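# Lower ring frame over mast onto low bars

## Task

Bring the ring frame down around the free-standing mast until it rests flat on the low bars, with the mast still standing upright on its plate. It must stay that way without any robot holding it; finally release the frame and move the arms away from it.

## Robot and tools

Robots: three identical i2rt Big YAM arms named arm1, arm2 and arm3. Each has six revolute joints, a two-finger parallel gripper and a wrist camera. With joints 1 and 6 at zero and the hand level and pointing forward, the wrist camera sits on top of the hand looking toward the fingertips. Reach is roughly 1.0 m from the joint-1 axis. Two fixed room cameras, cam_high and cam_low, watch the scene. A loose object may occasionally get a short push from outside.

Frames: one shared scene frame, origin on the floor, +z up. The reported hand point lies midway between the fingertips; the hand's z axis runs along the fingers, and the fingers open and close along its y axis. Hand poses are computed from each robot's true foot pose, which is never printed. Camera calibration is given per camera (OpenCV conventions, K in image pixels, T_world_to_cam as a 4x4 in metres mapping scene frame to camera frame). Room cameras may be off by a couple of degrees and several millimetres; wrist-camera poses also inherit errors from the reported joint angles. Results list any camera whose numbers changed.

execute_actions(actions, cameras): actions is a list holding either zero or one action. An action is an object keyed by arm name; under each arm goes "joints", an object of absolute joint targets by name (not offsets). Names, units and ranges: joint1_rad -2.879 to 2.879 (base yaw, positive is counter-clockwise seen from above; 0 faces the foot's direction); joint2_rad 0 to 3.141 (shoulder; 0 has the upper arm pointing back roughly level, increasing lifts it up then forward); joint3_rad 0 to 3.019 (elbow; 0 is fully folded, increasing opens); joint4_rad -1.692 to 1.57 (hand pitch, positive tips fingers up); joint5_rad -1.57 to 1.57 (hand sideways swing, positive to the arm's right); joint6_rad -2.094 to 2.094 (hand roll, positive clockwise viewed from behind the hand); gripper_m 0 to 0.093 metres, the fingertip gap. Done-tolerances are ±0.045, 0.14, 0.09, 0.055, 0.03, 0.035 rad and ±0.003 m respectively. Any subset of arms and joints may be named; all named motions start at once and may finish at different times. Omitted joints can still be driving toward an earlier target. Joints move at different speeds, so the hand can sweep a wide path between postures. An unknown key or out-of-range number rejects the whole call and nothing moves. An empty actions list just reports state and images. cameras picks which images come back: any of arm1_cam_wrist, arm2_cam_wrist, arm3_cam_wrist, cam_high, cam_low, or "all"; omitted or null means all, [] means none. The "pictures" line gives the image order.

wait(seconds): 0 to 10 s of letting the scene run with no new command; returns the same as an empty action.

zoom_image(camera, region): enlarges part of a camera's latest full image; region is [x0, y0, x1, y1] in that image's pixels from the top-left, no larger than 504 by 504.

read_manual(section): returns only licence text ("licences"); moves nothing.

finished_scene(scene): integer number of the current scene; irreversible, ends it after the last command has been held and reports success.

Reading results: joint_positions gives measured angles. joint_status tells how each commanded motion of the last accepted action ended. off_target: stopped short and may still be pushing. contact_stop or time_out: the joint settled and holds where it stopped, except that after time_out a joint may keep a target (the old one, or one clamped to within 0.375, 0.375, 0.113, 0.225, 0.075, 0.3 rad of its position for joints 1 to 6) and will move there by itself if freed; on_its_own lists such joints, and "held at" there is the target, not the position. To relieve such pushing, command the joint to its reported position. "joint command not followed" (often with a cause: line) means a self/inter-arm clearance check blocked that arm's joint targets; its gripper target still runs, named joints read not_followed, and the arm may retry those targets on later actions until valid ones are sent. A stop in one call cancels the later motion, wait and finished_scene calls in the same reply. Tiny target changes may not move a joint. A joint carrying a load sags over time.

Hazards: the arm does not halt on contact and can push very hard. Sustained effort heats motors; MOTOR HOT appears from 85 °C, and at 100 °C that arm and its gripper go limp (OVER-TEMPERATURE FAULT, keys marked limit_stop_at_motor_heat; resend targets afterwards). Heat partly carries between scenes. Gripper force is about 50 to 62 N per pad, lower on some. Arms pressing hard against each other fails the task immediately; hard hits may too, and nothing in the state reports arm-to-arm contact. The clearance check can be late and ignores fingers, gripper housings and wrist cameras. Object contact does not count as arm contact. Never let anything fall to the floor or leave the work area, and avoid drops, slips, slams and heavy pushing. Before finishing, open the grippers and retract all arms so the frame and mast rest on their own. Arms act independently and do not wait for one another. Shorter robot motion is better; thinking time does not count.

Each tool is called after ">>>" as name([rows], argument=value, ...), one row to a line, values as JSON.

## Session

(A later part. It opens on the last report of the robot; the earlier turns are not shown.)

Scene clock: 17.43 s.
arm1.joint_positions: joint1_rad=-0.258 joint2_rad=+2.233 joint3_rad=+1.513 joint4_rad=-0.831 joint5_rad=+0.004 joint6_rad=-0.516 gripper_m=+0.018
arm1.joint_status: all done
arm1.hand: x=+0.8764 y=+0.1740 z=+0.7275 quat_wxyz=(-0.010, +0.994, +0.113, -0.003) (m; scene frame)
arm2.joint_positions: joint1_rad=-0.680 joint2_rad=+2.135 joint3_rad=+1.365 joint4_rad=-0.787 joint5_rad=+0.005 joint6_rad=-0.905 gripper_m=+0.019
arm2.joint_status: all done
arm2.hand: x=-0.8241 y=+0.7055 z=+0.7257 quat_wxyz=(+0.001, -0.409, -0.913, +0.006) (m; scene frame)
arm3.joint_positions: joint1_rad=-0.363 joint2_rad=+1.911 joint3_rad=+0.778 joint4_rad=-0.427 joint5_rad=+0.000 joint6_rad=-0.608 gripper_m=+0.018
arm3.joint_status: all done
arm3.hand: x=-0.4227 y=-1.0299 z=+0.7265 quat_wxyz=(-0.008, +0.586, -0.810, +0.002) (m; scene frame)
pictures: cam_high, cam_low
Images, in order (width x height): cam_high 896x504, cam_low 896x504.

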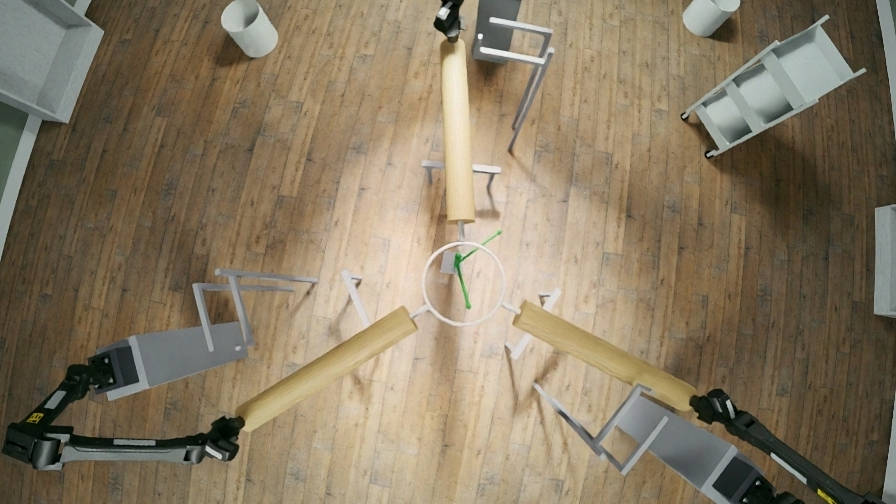

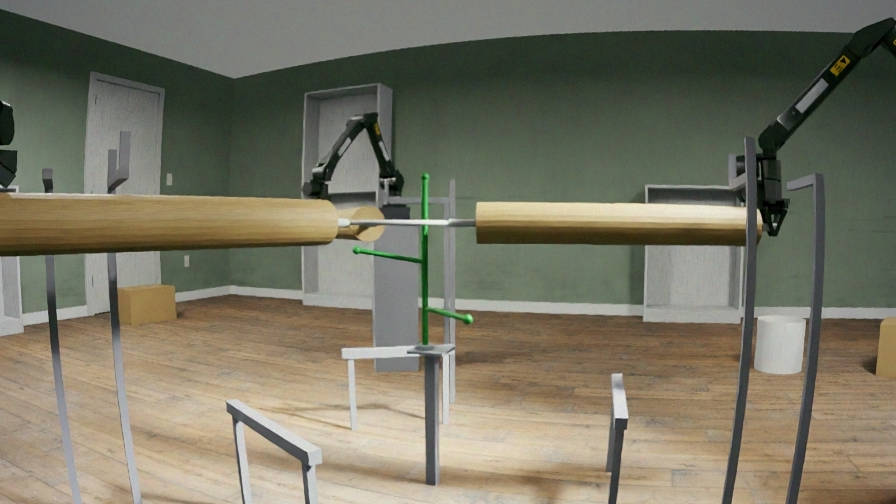

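>>> execute_actions([
  {"arm1":{"joints":{"joint2_rad":2.355,"joint3_rad":1.569,"joint4_rad":-0.716}},"arm2":{"joints":{"joint2_rad":2.273,"joint3_rad":1.406,"joint4_rad":-0.649}},"arm3":{"joints":{"joint2_rad":2.131,"joint3_rad":0.824,"joint4_rad":-0.212}}},
], cameras=[])

>>> execute_actions([
  {"arm1":{"joints":{"joint2_rad":2.51,"joint3_rad":1.632,"joint4_rad":-0.623}},"arm2":{"joints":{"joint2_rad":2.435,"joint3_rad":1.461,"joint4_rad":-0.542}},"arm3":{"joints":{"joint2_rad":2.359,"joint3_rad":0.905,"joint4_rad":-0.065}}},
], cameras=["cam_low","cam_high"])

Scene clock: 18.67 s.
arm1.joint_positions: joint1_rad=-0.261 joint2_rad=+2.397 joint3_rad=+1.534 joint4_rad=-0.710 joint5_rad=-0.003 joint6_rad=-0.515 gripper_m=+0.018
arm1.joint_status: all done
arm1.hand: x=+0.8829 y=+0.1734 z=+0.6391 quat_wxyz=(-0.002, +0.994, +0.111, +0.005) (m; scene frame)
arm2.joint_positions: joint1_rad=-0.668 joint2_rad=+2.299 joint3_rad=+1.372 joint4_rad=-0.642 joint5_rad=+0.000 joint6_rad=-0.889 gripper_m=+0.019
arm2.joint_status: all done
arm2.hand: x=-0.8156 y=+0.7096 z=+0.6397 quat_wxyz=(+0.000, -0.410, -0.912, +0.000) (m; scene frame)
arm3.joint_positions: joint1_rad=-0.359 joint2_rad=+2.149 joint3_rad=+0.821 joint4_rad=-0.221 joint5_rad=+0.001 joint6_rad=-0.601 gripper_m=+0.018
arm3.joint_status: all done
arm3.hand: x=-0.4184 y=-1.0254 z=+0.6473 quat_wxyz=(-0.013, +0.585, -0.811, +0.002) (m; scene frame)
pictures: none
No camera images: the call's "cameras" was empty. Leave "cameras" out to get every camera's image.

Scene clock: 19.67 s.
arm1.joint_positions: joint1_rad=-0.262 joint2_rad=+2.549 joint3_rad=+1.600 joint4_rad=-0.623 joint5_rad=+0.000 joint6_rad=-0.517 gripper_m=+0.018
arm1.joint_status: all done
arm1.hand: x=+0.8822 y=+0.1758 z=+0.5676 quat_wxyz=(-0.004, +0.994, +0.111, +0.006) (m; scene frame)
arm2.joint_positions: joint1_rad=-0.668 joint2_rad=+2.461 joint3_rad=+1.429 joint4_rad=-0.539 joint5_rad=+0.000 joint6_rad=-0.891 gripper_m=+0.019
arm2.joint_status: all done
arm2.hand: x=-0.8160 y=+0.7090 z=+0.5656 quat_wxyz=(+0.000, -0.410, -0.912, -0.001) (m; scene frame)
arm3.joint_positions: joint1_rad=-0.359 joint2_rad=+2.376 joint3_rad=+0.905 joint4_rad=-0.078 joint5_rad=+0.002 joint6_rad=-0.602 gripper_m=+0.018
arm3.joint_status: all done
arm3.hand: x=-0.4158 y=-1.0241 z=+0.5716 quat_wxyz=(-0.013, +0.585, -0.811, +0.003) (m; scene frame)
pictures: cam_high, cam_low
Images, in order (width x height): cam_high 896x504, cam_low 896x504.

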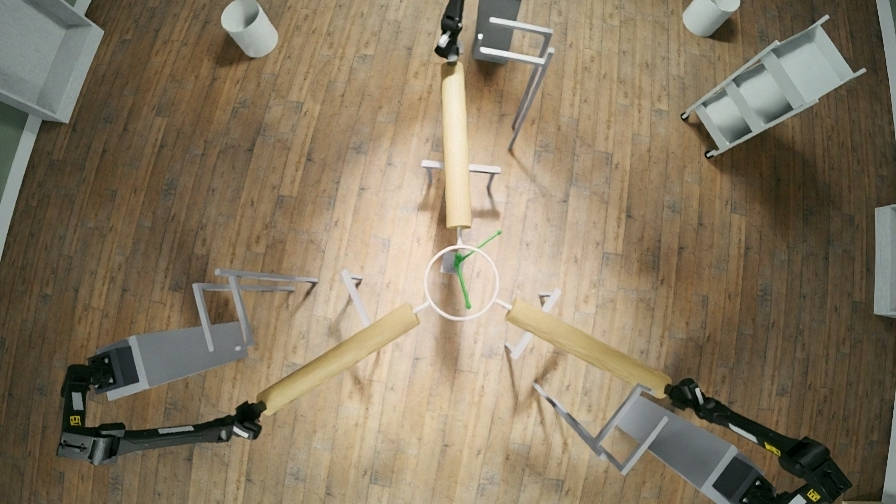

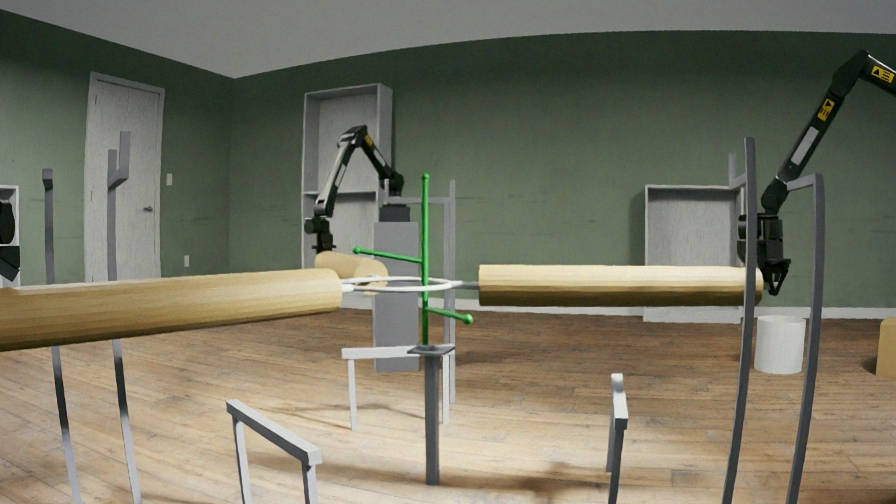

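>>> execute_actions([
  {"arm1":{"joints":{"joint1_rad":-0.274,"joint6_rad":-0.526,"joint2_rad":2.409,"joint3_rad":1.317,"joint4_rad":-0.419}},"arm2":{"joints":{"joint1_rad":-0.52,"joint6_rad":-0.761,"joint2_rad":2.46,"joint3_rad":1.517,"joint4_rad":-0.571}},"arm3":{"joints":{"joint1_rad":-0.508,"joint6_rad":-0.768,"joint2_rad":2.395,"joint3_rad":1.067,"joint4_rad":-0.21}}},
], cameras=[])

>>> execute_actions([
  {"arm1":{"joints":{"joint1_rad":-0.274,"joint6_rad":-0.526,"joint2_rad":2.341,"joint3_rad":1.044,"joint4_rad":-0.228}},"arm2":{"joints":{"joint1_rad":-0.386,"joint6_rad":-0.627,"joint2_rad":2.501,"joint3_rad":1.63,"joint4_rad":-0.638}},"arm3":{"joints":{"joint1_rad":-0.63,"joint6_rad":-0.89,"joint2_rad":2.439,"joint3_rad":1.266,"joint4_rad":-0.355}}},
], cameras=["cam_low","cam_high"])

>>> zoom_image(camera="cam_high", region=[400, 190, 560, 330])

Scene clock: 21.50 s.
arm1.joint_positions: joint1_rad=-0.267 joint2_rad=+2.467 joint3_rad=+1.309 joint4_rad=-0.427 joint5_rad=-0.004 joint6_rad=-0.523 gripper_m=+0.018
arm1.joint_status: all done
arm1.hand: x=+0.9655 y=+0.1527 z=+0.5570 quat_wxyz=(+0.000, +0.994, +0.111, +0.011) (m; scene frame)
arm2.joint_positions: joint1_rad=-0.514 joint2_rad=+2.471 joint3_rad=+1.479 joint4_rad=-0.574 joint5_rad=+0.006 joint6_rad=-0.734 gripper_m=+0.019
arm2.joint_status: all done
arm2.hand: x=-0.7318 y=+0.6855 z=+0.5705 quat_wxyz=(+0.002, -0.411, -0.912, +0.002) (m; scene frame)
arm3.joint_positions: joint1_rad=-0.515 joint2_rad=+2.410 joint3_rad=+1.066 joint4_rad=-0.199 joint5_rad=+0.004 joint6_rad=-0.756 gripper_m=+0.018
arm3.joint_status: all done
arm3.hand: x=-0.3337 y=-1.0485 z=+0.5689 quat_wxyz=(-0.016, +0.584, -0.811, +0.006) (m; scene frame)
pictures: none
No camera images: the call's "cameras" was empty. Leave "cameras" out to get every camera's image.

Scene clock: 22.60 s.
arm1.joint_positions: joint1_rad=-0.267 joint2_rad=+2.388 joint3_rad=+1.037 joint4_rad=-0.236 joint5_rad=-0.002 joint6_rad=-0.522 gripper_m=+0.018
arm1.joint_status: all done
arm1.hand: x=+1.0477 y=+0.1276 z=+0.5607 quat_wxyz=(+0.000, +0.994, +0.111, +0.012) (m; scene frame)
arm2.joint_positions: joint1_rad=-0.378 joint2_rad=+2.515 joint3_rad=+1.591 joint4_rad=-0.638 joint5_rad=+0.001 joint6_rad=-0.598 gripper_m=+0.019
arm2.joint_status: all done
arm2.hand: x=-0.6497 y=+0.6601 z=+0.5703 quat_wxyz=(-0.002, -0.411, -0.912, +0.003) (m; scene frame)
arm3.joint_positions: joint1_rad=-0.638 joint2_rad=+2.450 joint3_rad=+1.254 joint4_rad=-0.345 joint5_rad=+0.003 joint6_rad=-0.878 gripper_m=+0.018
arm3.joint_status: all done
arm3.hand: x=-0.2533 y=-1.0749 z=+0.5728 quat_wxyz=(-0.016, +0.584, -0.811, +0.007) (m; scene frame)
pictures: cam_high, cam_low
Images, in order (width x height): cam_high 896x504, cam_low 896x504.

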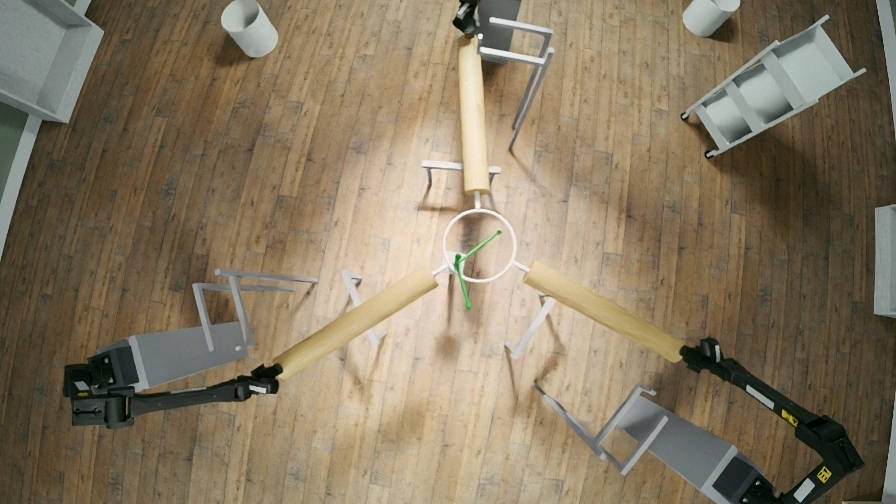

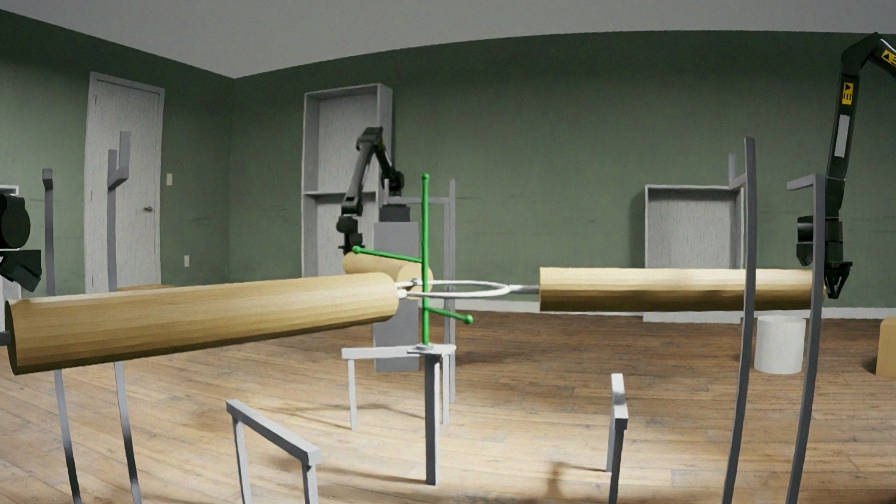

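Region (400, 190, 560, 330) of cam_high's 896x504 image, scaled by 3.150, with more detail than that image has; it fills the top 441 rows of this view, and the rest is white.

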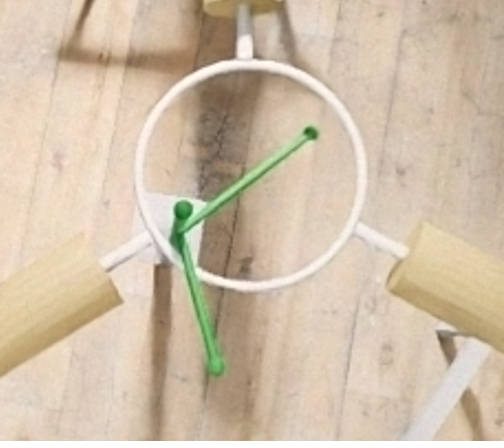

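>>> execute_actions([
  {"arm1":{"joints":{"joint1_rad":-0.277,"joint2_rad":2.503,"joint3_rad":1.135,"joint4_rad":-0.159}},"arm2":{"joints":{"joint1_rad":-0.394,"joint2_rad":2.63,"joint3_rad":1.684,"joint4_rad":-0.569}},"arm3":{"joints":{"joint1_rad":-0.621,"joint2_rad":2.589,"joint3_rad":1.331,"joint4_rad":-0.281}}},
], cameras=["cam_high"])

>>> execute_actions([
  {"arm1":{"joints":{"joint2_rad":2.661,"joint3_rad":1.236,"joint4_rad":-0.104}},"arm2":{"joints":{"joint2_rad":2.77,"joint3_rad":1.783,"joint4_rad":-0.53}},"arm3":{"joints":{"joint2_rad":2.74,"joint3_rad":1.438,"joint4_rad":-0.237}}},
], cameras=["cam_low","cam_high"])

Scene clock: 24.10 s.
arm1.joint_positions: joint1_rad=-0.272 joint2_rad=+2.532 joint3_rad=+1.133 joint4_rad=-0.170 joint5_rad=-0.002 joint6_rad=-0.526 gripper_m=+0.018
arm1.joint_status: all done
arm1.hand: x=+1.0366 y=+0.1339 z=+0.5084 quat_wxyz=(-0.004, +0.994, +0.111, +0.004) (m; scene frame)
arm2.joint_positions: joint1_rad=-0.395 joint2_rad=+2.650 joint3_rad=+1.652 joint4_rad=-0.570 joint5_rad=-0.004 joint6_rad=-0.617 gripper_m=+0.019
arm2.joint_status: all done
arm2.hand: x=-0.6598 y=+0.6645 z=+0.5058 quat_wxyz=(-0.002, -0.410, -0.912, -0.001) (m; scene frame)
arm3.joint_positions: joint1_rad=-0.621 joint2_rad=+2.603 joint3_rad=+1.327 joint4_rad=-0.278 joint5_rad=-0.001 joint6_rad=-0.865 gripper_m=+0.018
arm3.joint_status: all done
arm3.hand: x=-0.2627 y=-1.0692 z=+0.5096 quat_wxyz=(-0.010, +0.586, -0.811, +0.004) (m; scene frame)
pictures: cam_high
Images, in order (width x height): cam_high 896x504.

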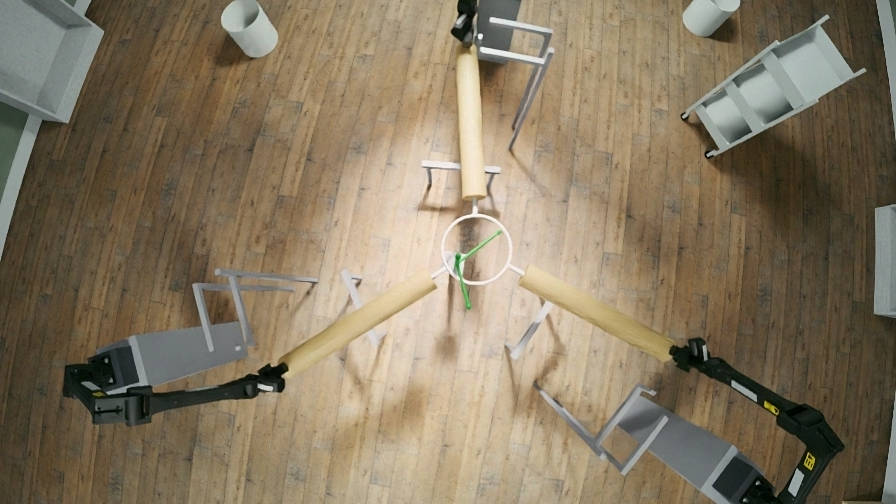

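Scene clock: 25.00 s.
arm1.joint_positions: joint1_rad=-0.273 joint2_rad=+2.690 joint3_rad=+1.238 joint4_rad=-0.115 joint5_rad=-0.001 joint6_rad=-0.527 gripper_m=+0.018
arm1.joint_status: all done
arm1.hand: x=+1.0358 y=+0.1353 z=+0.4485 quat_wxyz=(-0.004, +0.994, +0.111, +0.003) (m; scene frame)
arm2.joint_positions: joint1_rad=-0.396 joint2_rad=+2.790 joint3_rad=+1.753 joint4_rad=-0.529 joint5_rad=-0.003 joint6_rad=-0.618 gripper_m=+0.019
arm2.joint_status: all done
arm2.hand: x=-0.6605 y=+0.6635 z=+0.4459 quat_wxyz=(-0.003, -0.410, -0.912, +0.001) (m; scene frame)
arm3.joint_positions: joint1_rad=-0.622 joint2_rad=+2.753 joint3_rad=+1.436 joint4_rad=-0.235 joint5_rad=-0.002 joint6_rad=-0.867 gripper_m=+0.018
arm3.joint_status: all done
arm3.hand: x=-0.2606 y=-1.0687 z=+0.4500 quat_wxyz=(-0.012, +0.586, -0.810, +0.003) (m; scene frame)
pictures: cam_high, cam_low
Images, in order (width x height): cam_high 896x504, cam_low 896x504.

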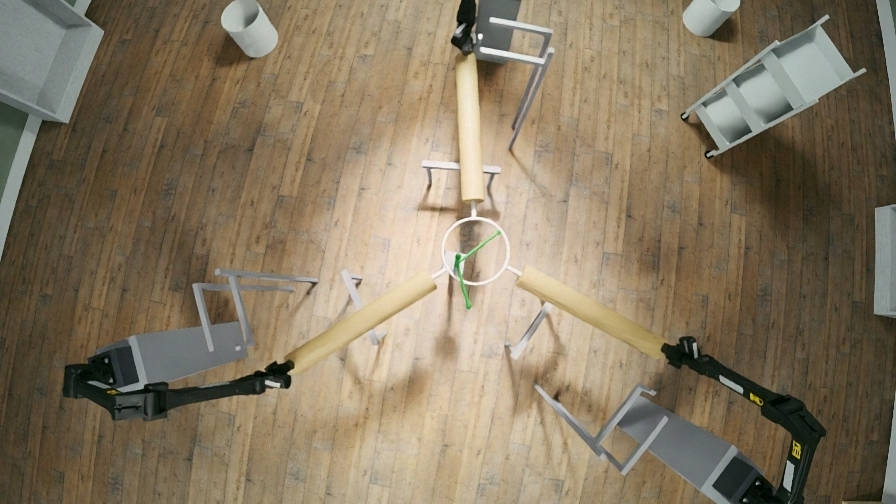

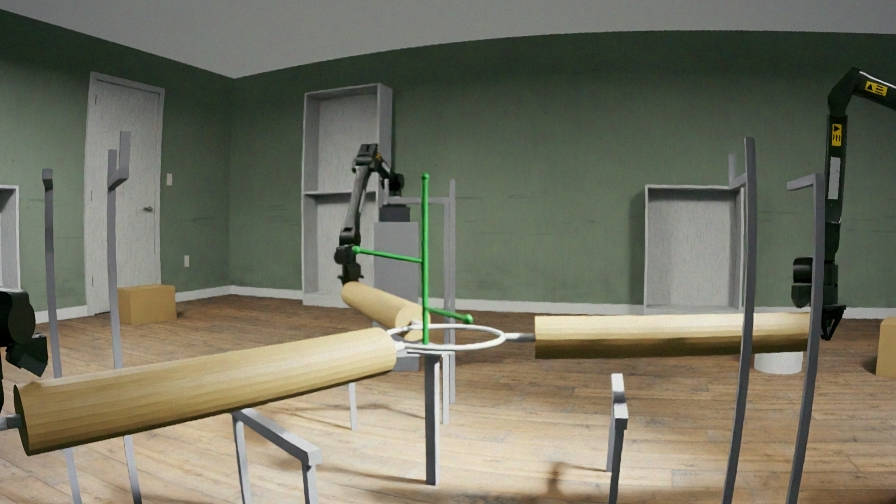

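>>> execute_actions([
  {"arm1":{"joints":{"joint1_rad":-0.338,"joint6_rad":-0.59,"joint2_rad":2.685,"joint3_rad":1.385,"joint4_rad":-0.222}},"arm2":{"joints":{"joint1_rad":-0.448,"joint6_rad":-0.69,"joint2_rad":2.722,"joint3_rad":1.61,"joint4_rad":-0.414}},"arm3":{"joints":{"joint1_rad":-0.513,"joint6_rad":-0.773,"joint2_rad":2.735,"joint3_rad":1.392,"joint4_rad":-0.203}}},
], cameras=[])

>>> execute_actions([
  {"arm1":{"joints":{"joint1_rad":-0.388,"joint6_rad":-0.64,"joint2_rad":2.717,"joint3_rad":1.545,"joint4_rad":-0.345}},"arm2":{"joints":{"joint1_rad":-0.51,"joint6_rad":-0.751,"joint2_rad":2.682,"joint3_rad":1.453,"joint4_rad":-0.306}},"arm3":{"joints":{"joint1_rad":-0.4,"joint6_rad":-0.66,"joint2_rad":2.733,"joint3_rad":1.365,"joint4_rad":-0.182}}},
], cameras=["cam_high"])

>>> execute_actions([
  {"arm1":{"joints":{"joint2_rad":2.868,"joint3_rad":1.673,"joint4_rad":-0.323}},"arm2":{"joints":{"joint2_rad":2.832,"joint3_rad":1.572,"joint4_rad":-0.276}},"arm3":{"joints":{"joint2_rad":2.887,"joint3_rad":1.497,"joint4_rad":-0.16}}},
], cameras=["cam_low","cam_high"])

Scene clock: 29.20 s.
arm1.joint_positions: joint1_rad=-0.334 joint2_rad=+2.705 joint3_rad=+1.373 joint4_rad=-0.212 joint5_rad=+0.003 joint6_rad=-0.589 gripper_m=+0.018
arm1.joint_status: all done
arm1.hand: x=+0.9962 y=+0.1801 z=+0.4511 quat_wxyz=(-0.011, +0.994, +0.111, -0.006) (m; scene frame)
arm2.joint_positions: joint1_rad=-0.458 joint2_rad=+2.749 joint3_rad=+1.598 joint4_rad=-0.425 joint5_rad=-0.001 joint6_rad=-0.681 gripper_m=+0.019
arm2.joint_status: all done
arm2.hand: x=-0.6999 y=+0.7048 z=+0.4415 quat_wxyz=(+0.001, -0.410, -0.912, -0.003) (m; scene frame)
arm3.joint_positions: joint1_rad=-0.510 joint2_rad=+2.748 joint3_rad=+1.398 joint4_rad=-0.206 joint5_rad=+0.001 joint6_rad=-0.755 gripper_m=+0.018
arm3.joint_status: all done
arm3.hand: x=-0.2962 y=-1.0255 z=+0.4487 quat_wxyz=(-0.009, +0.586, -0.810, +0.004) (m; scene frame)
pictures: none
No camera images: the call's "cameras" was empty. Leave "cameras" out to get every camera's image.

Scene clock: 30.17 s.
arm1.joint_positions: joint1_rad=-0.381 joint2_rad=+2.739 joint3_rad=+1.526 joint4_rad=-0.333 joint5_rad=+0.001 joint6_rad=-0.635 gripper_m=+0.018
arm1.joint_status: all done
arm1.hand: x=+0.9624 y=+0.2196 z=+0.4522 quat_wxyz=(-0.011, +0.994, +0.111, -0.005) (m; scene frame)
arm2.joint_positions: joint1_rad=-0.519 joint2_rad=+2.703 joint3_rad=+1.443 joint4_rad=-0.315 joint5_rad=-0.001 joint6_rad=-0.740 gripper_m=+0.019
arm2.joint_status: all done
arm2.hand: x=-0.7328 y=+0.7470 z=+0.4438 quat_wxyz=(+0.001, -0.410, -0.912, -0.003) (m; scene frame)
arm3.joint_positions: joint1_rad=-0.397 joint2_rad=+2.747 joint3_rad=+1.376 joint4_rad=-0.184 joint5_rad=+0.001 joint6_rad=-0.640 gripper_m=+0.018
arm3.joint_status: all done
arm3.hand: x=-0.3316 y=-0.9830 z=+0.4471 quat_wxyz=(-0.010, +0.586, -0.811, +0.003) (m; scene frame)
pictures: cam_high
Images, in order (width x height): cam_high 896x504.

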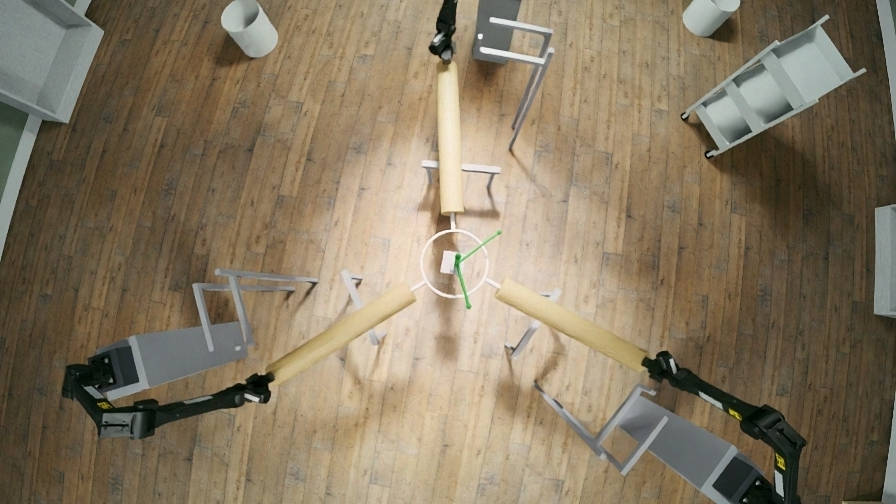

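Scene clock: 31.10 s.
arm1.joint_positions: joint1_rad=-0.381 joint2_rad=+2.895 joint3_rad=+1.660 joint4_rad=-0.322 joint5_rad=-0.003 joint6_rad=-0.636 gripper_m=+0.018
arm1.joint_status: all done
arm1.hand: x=+0.9645 y=+0.2189 z=+0.3896 quat_wxyz=(-0.006, +0.994, +0.111, -0.001) (m; scene frame)
arm2.joint_positions: joint1_rad=-0.513 joint2_rad=+2.850 joint3_rad=+1.558 joint4_rad=-0.276 joint5_rad=+0.000 joint6_rad=-0.737 gripper_m=+0.019
arm2.joint_status: all done
arm2.hand: x=-0.7299 y=+0.7467 z=+0.3846 quat_wxyz=(+0.000, -0.409, -0.913, +0.000) (m; scene frame)
arm3.joint_positions: joint1_rad=-0.399 joint2_rad=+2.896 joint3_rad=+1.505 joint4_rad=-0.158 joint5_rad=-0.001 joint6_rad=-0.643 gripper_m=+0.018
arm3.joint_status: all done
arm3.hand: x=-0.3286 y=-0.9822 z=+0.3893 quat_wxyz=(-0.013, +0.586, -0.810, +0.002) (m; scene frame)
pictures: cam_high, cam_low
Images, in order (width x height): cam_high 896x504, cam_low 896x504.

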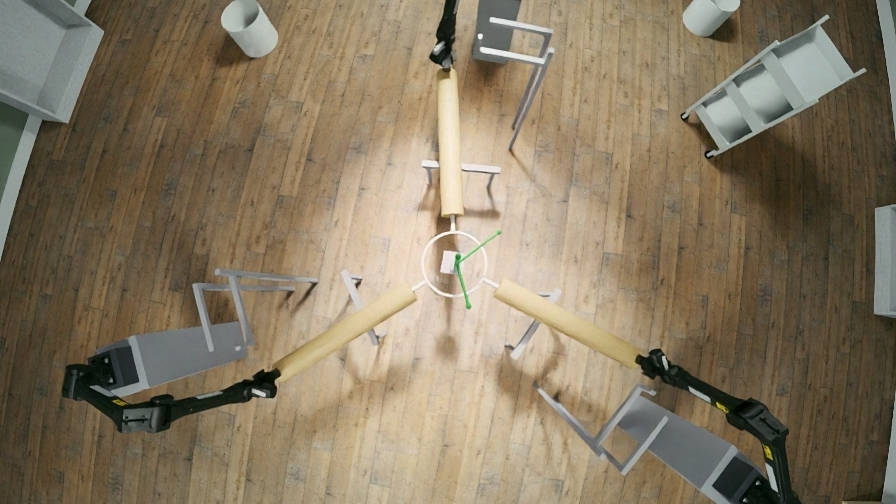

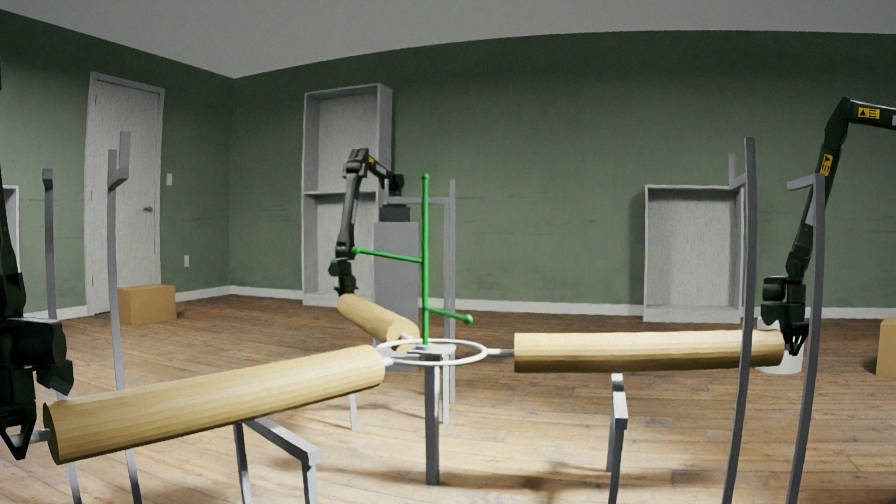

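>>> execute_actions([
  {"arm1":{"joints":{"joint2_rad":2.98,"joint3_rad":1.772,"joint4_rad":-0.315}},"arm2":{"joints":{"joint2_rad":2.935,"joint3_rad":1.662,"joint4_rad":-0.262}},"arm3":{"joints":{"joint2_rad":2.998,"joint3_rad":1.595,"joint4_rad":-0.152}}},
], cameras=["cam_low"])

Scene clock: 32.20 s.
arm1.joint_positions: joint1_rad=-0.381 joint2_rad=+3.000 joint3_rad=+1.760 joint4_rad=-0.315 joint5_rad=-0.004 joint6_rad=-0.636 gripper_m=+0.018
arm1.joint_status: all done
arm1.hand: x=+0.9647 y=+0.2187 z=+0.3491 quat_wxyz=(-0.006, +0.994, +0.111, -0.003) (m; scene frame)
arm2.joint_positions: joint1_rad=-0.513 joint2_rad=+2.947 joint3_rad=+1.648 joint4_rad=-0.265 joint5_rad=+0.000 joint6_rad=-0.736 gripper_m=+0.019
arm2.joint_status: all done
arm2.hand: x=-0.7295 y=+0.7460 z=+0.3468 quat_wxyz=(-0.001, -0.409, -0.912, +0.002) (m; scene frame)
arm3.joint_positions: joint1_rad=-0.399 joint2_rad=+2.999 joint3_rad=+1.605 joint4_rad=-0.151 joint5_rad=-0.001 joint6_rad=-0.643 gripper_m=+0.018
arm3.joint_status: all done
arm3.hand: x=-0.3280 y=-0.9823 z=+0.3495 quat_wxyz=(-0.015, +0.586, -0.810, +0.002) (m; scene frame)
pictures: cam_low
Images, in order (width x height): cam_low 896x504.

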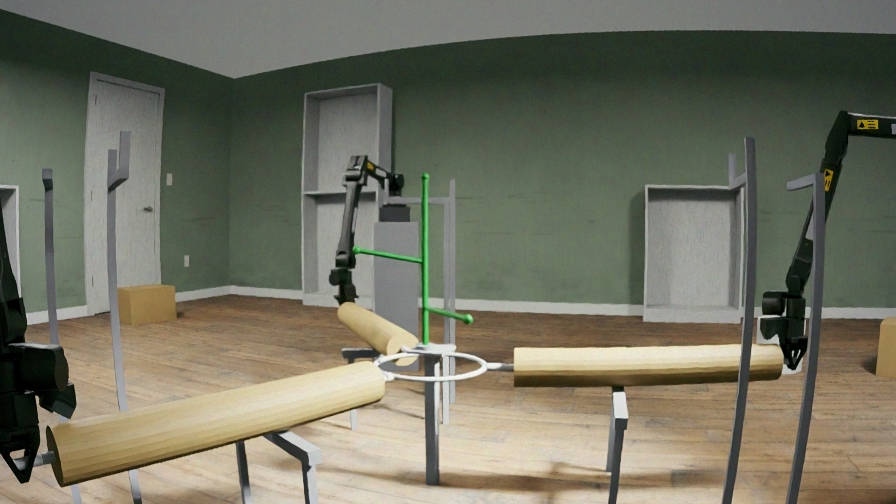

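Sag decreased, so it's probably just touching. A little further.

>>> execute_actions([
  {"arm1":{"joints":{"joint2_rad":3.02,"joint3_rad":1.8}},"arm2":{"joints":{"joint2_rad":2.972,"joint3_rad":1.69}},"arm3":{"joints":{"joint2_rad":3.035,"joint3_rad":1.628}}},
], cameras=[])

Scene clock: 32.90 s.
arm1.joint_positions: joint1_rad=-0.381 joint2_rad=+3.011 joint3_rad=+1.773 joint4_rad=-0.315 joint5_rad=-0.001 joint6_rad=-0.636 gripper_m=+0.018
arm1.joint_status: all done
arm1.hand: x=+0.9645 y=+0.2194 z=+0.3447 quat_wxyz=(-0.008, +0.994, +0.111, -0.003) (m; scene frame)
arm2.joint_positions: joint1_rad=-0.513 joint2_rad=+2.956 joint3_rad=+1.660 joint4_rad=-0.268 joint5_rad=+0.004 joint6_rad=-0.736 gripper_m=+0.018
arm2.joint_status: all done
arm2.hand: x=-0.7304 y=+0.7448 z=+0.3436 quat_wxyz=(+0.001, -0.409, -0.912, +0.003) (m; scene frame)
arm3.joint_positions: joint1_rad=-0.399 joint2_rad=+3.013 joint3_rad=+1.620 joint4_rad=-0.151 joint5_rad=+0.003 joint6_rad=-0.643 gripper_m=+0.018
arm3.joint_status: all done
arm3.hand: x=-0.3270 y=-0.9824 z=+0.3441 quat_wxyz=(-0.016, +0.586, -0.810, +0.004) (m; scene frame)
pictures: none
No camera images: the call's "cameras" was empty. Leave "cameras" out to get every camera's image.

>>> execute_actions([
  {"arm1":{"joints":{"gripper_m":0.093,"joint2_rad":3.011,"joint3_rad":1.773}},"arm2":{"joints":{"gripper_m":0.093,"joint2_rad":2.956,"joint3_rad":1.66}},"arm3":{"joints":{"gripper_m":0.093,"joint2_rad":3.013,"joint3_rad":1.62}}},
], cameras=[])

>>> execute_actions([
  {"arm1":{"joints":{"joint2_rad":2.75,"joint3_rad":1.5}},"arm2":{"joints":{"joint2_rad":2.7,"joint3_rad":1.4}},"arm3":{"joints":{"joint2_rad":2.75,"joint3_rad":1.34}}},
], cameras=[])

>>> execute_actions([
  {"arm1":{"joints":{"joint2_rad":2.1,"joint3_rad":1.0}},"arm2":{"joints":{"joint2_rad":2.1,"joint3_rad":1.0}},"arm3":{"joints":{"joint2_rad":2.1,"joint3_rad":0.9}}},
], cameras=["cam_low","cam_high"])

>>> finished_scene(scene=1)

Scene clock: 34.00 s.
arm1.joint_positions: joint1_rad=-0.381 joint2_rad=+3.011 joint3_rad=+1.772 joint4_rad=-0.315 joint5_rad=-0.001 joint6_rad=-0.636 gripper_m=+0.093
arm1.joint_status: all done
arm1.hand: x=+0.9651 y=+0.2191 z=+0.3445 quat_wxyz=(-0.008, +0.994, +0.111, -0.002) (m; scene frame)
arm2.joint_positions: joint1_rad=-0.513 joint2_rad=+2.955 joint3_rad=+1.660 joint4_rad=-0.268 joint5_rad=+0.003 joint6_rad=-0.736 gripper_m=+0.093
arm2.joint_status: all done
arm2.hand: x=-0.7303 y=+0.7445 z=+0.3440 quat_wxyz=(+0.000, -0.409, -0.912, +0.003) (m; scene frame)
arm3.joint_positions: joint1_rad=-0.399 joint2_rad=+3.012 joint3_rad=+1.620 joint4_rad=-0.151 joint5_rad=+0.003 joint6_rad=-0.651 gripper_m=+0.093
arm3.joint_status: all done
arm3.hand: x=-0.3266 y=-0.9821 z=+0.3445 quat_wxyz=(-0.016, +0.589, -0.808, +0.004) (m; scene frame)
pictures: none
No camera images: the call's "cameras" was empty. Leave "cameras" out to get every camera's image.

Scene clock: 35.27 s.
arm1.joint_positions: joint1_rad=-0.381 joint2_rad=+2.746 joint3_rad=+1.500 joint4_rad=-0.315 joint5_rad=-0.001 joint6_rad=-0.636 gripper_m=+0.093
arm1.joint_status: all done
arm1.hand: x=+0.9760 y=+0.2130 z=+0.4450 quat_wxyz=(-0.006, +0.994, +0.111, +0.001) (m; scene frame)
arm2.joint_positions: joint1_rad=-0.513 joint2_rad=+2.676 joint3_rad=+1.404 joint4_rad=-0.266 joint5_rad=+0.003 joint6_rad=-0.736 gripper_m=+0.093
arm2.joint_status: all done
arm2.hand: x=-0.7304 y=+0.7456 z=+0.4523 quat_wxyz=(-0.005, -0.409, -0.912, +0.014) (m; scene frame)
arm3.joint_positions: joint1_rad=-0.399 joint2_rad=+2.734 joint3_rad=+1.344 joint4_rad=-0.151 joint5_rad=+0.003 joint6_rad=-0.652 gripper_m=+0.093
arm3.joint_status: all done
arm3.hand: x=-0.3340 y=-0.9867 z=+0.4508 quat_wxyz=(-0.017, +0.589, -0.808, +0.004) (m; scene frame)
pictures: none
No camera images: the call's "cameras" was empty. Leave "cameras" out to get every camera's image.

Scene clock: 36.77 s.
arm1.joint_positions: joint1_rad=-0.381 joint2_rad=+2.091 joint3_rad=+0.997 joint4_rad=-0.315 joint5_rad=-0.001 joint6_rad=-0.636 gripper_m=+0.093
arm1.joint_status: all done
arm1.hand: x=+1.0083 y=+0.1956 z=+0.6828 quat_wxyz=(-0.044, +0.991, +0.112, -0.065) (m; scene frame)
arm2.joint_positions: joint1_rad=-0.513 joint2_rad=+2.080 joint3_rad=+1.003 joint4_rad=-0.265 joint5_rad=+0.003 joint6_rad=-0.736 gripper_m=+0.093
arm2.joint_status: all done
arm2.hand: x=-0.7304 y=+0.7536 z=+0.6756 quat_wxyz=(-0.044, -0.407, -0.906, +0.104) (m; scene frame)
arm3.joint_positions: joint1_rad=-0.399 joint2_rad=+2.084 joint3_rad=+0.904 joint4_rad=-0.151 joint5_rad=+0.003 joint6_rad=-0.652 gripper_m=+0.093
arm3.joint_status: all done
arm3.hand: x=-0.3370 y=-0.9876 z=+0.6890 quat_wxyz=(-0.122, +0.585, -0.802, +0.006) (m; scene frame)
pictures: cam_high, cam_low
Images, in order (width x height): cam_high 896x504, cam_low 896x504.

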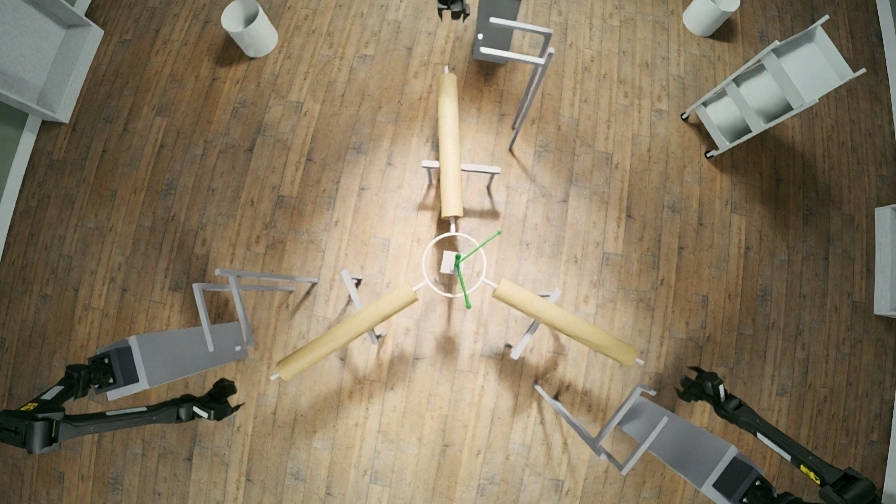

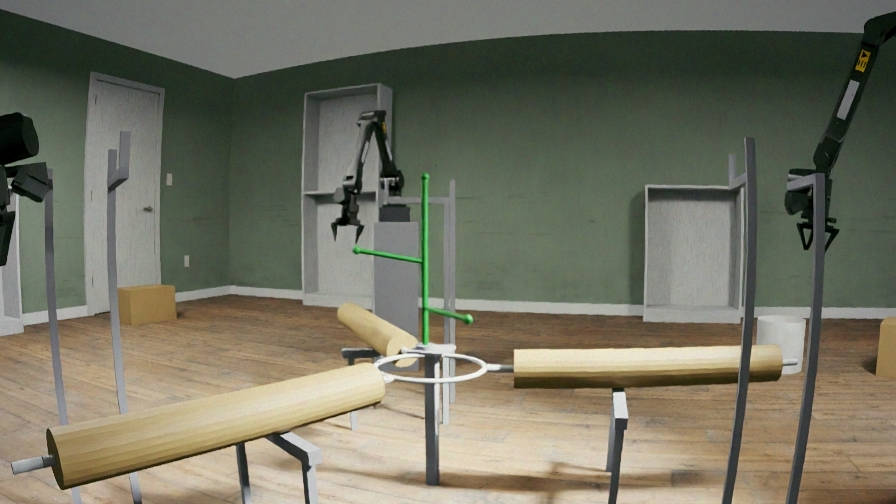

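The scene is finished: the task was done.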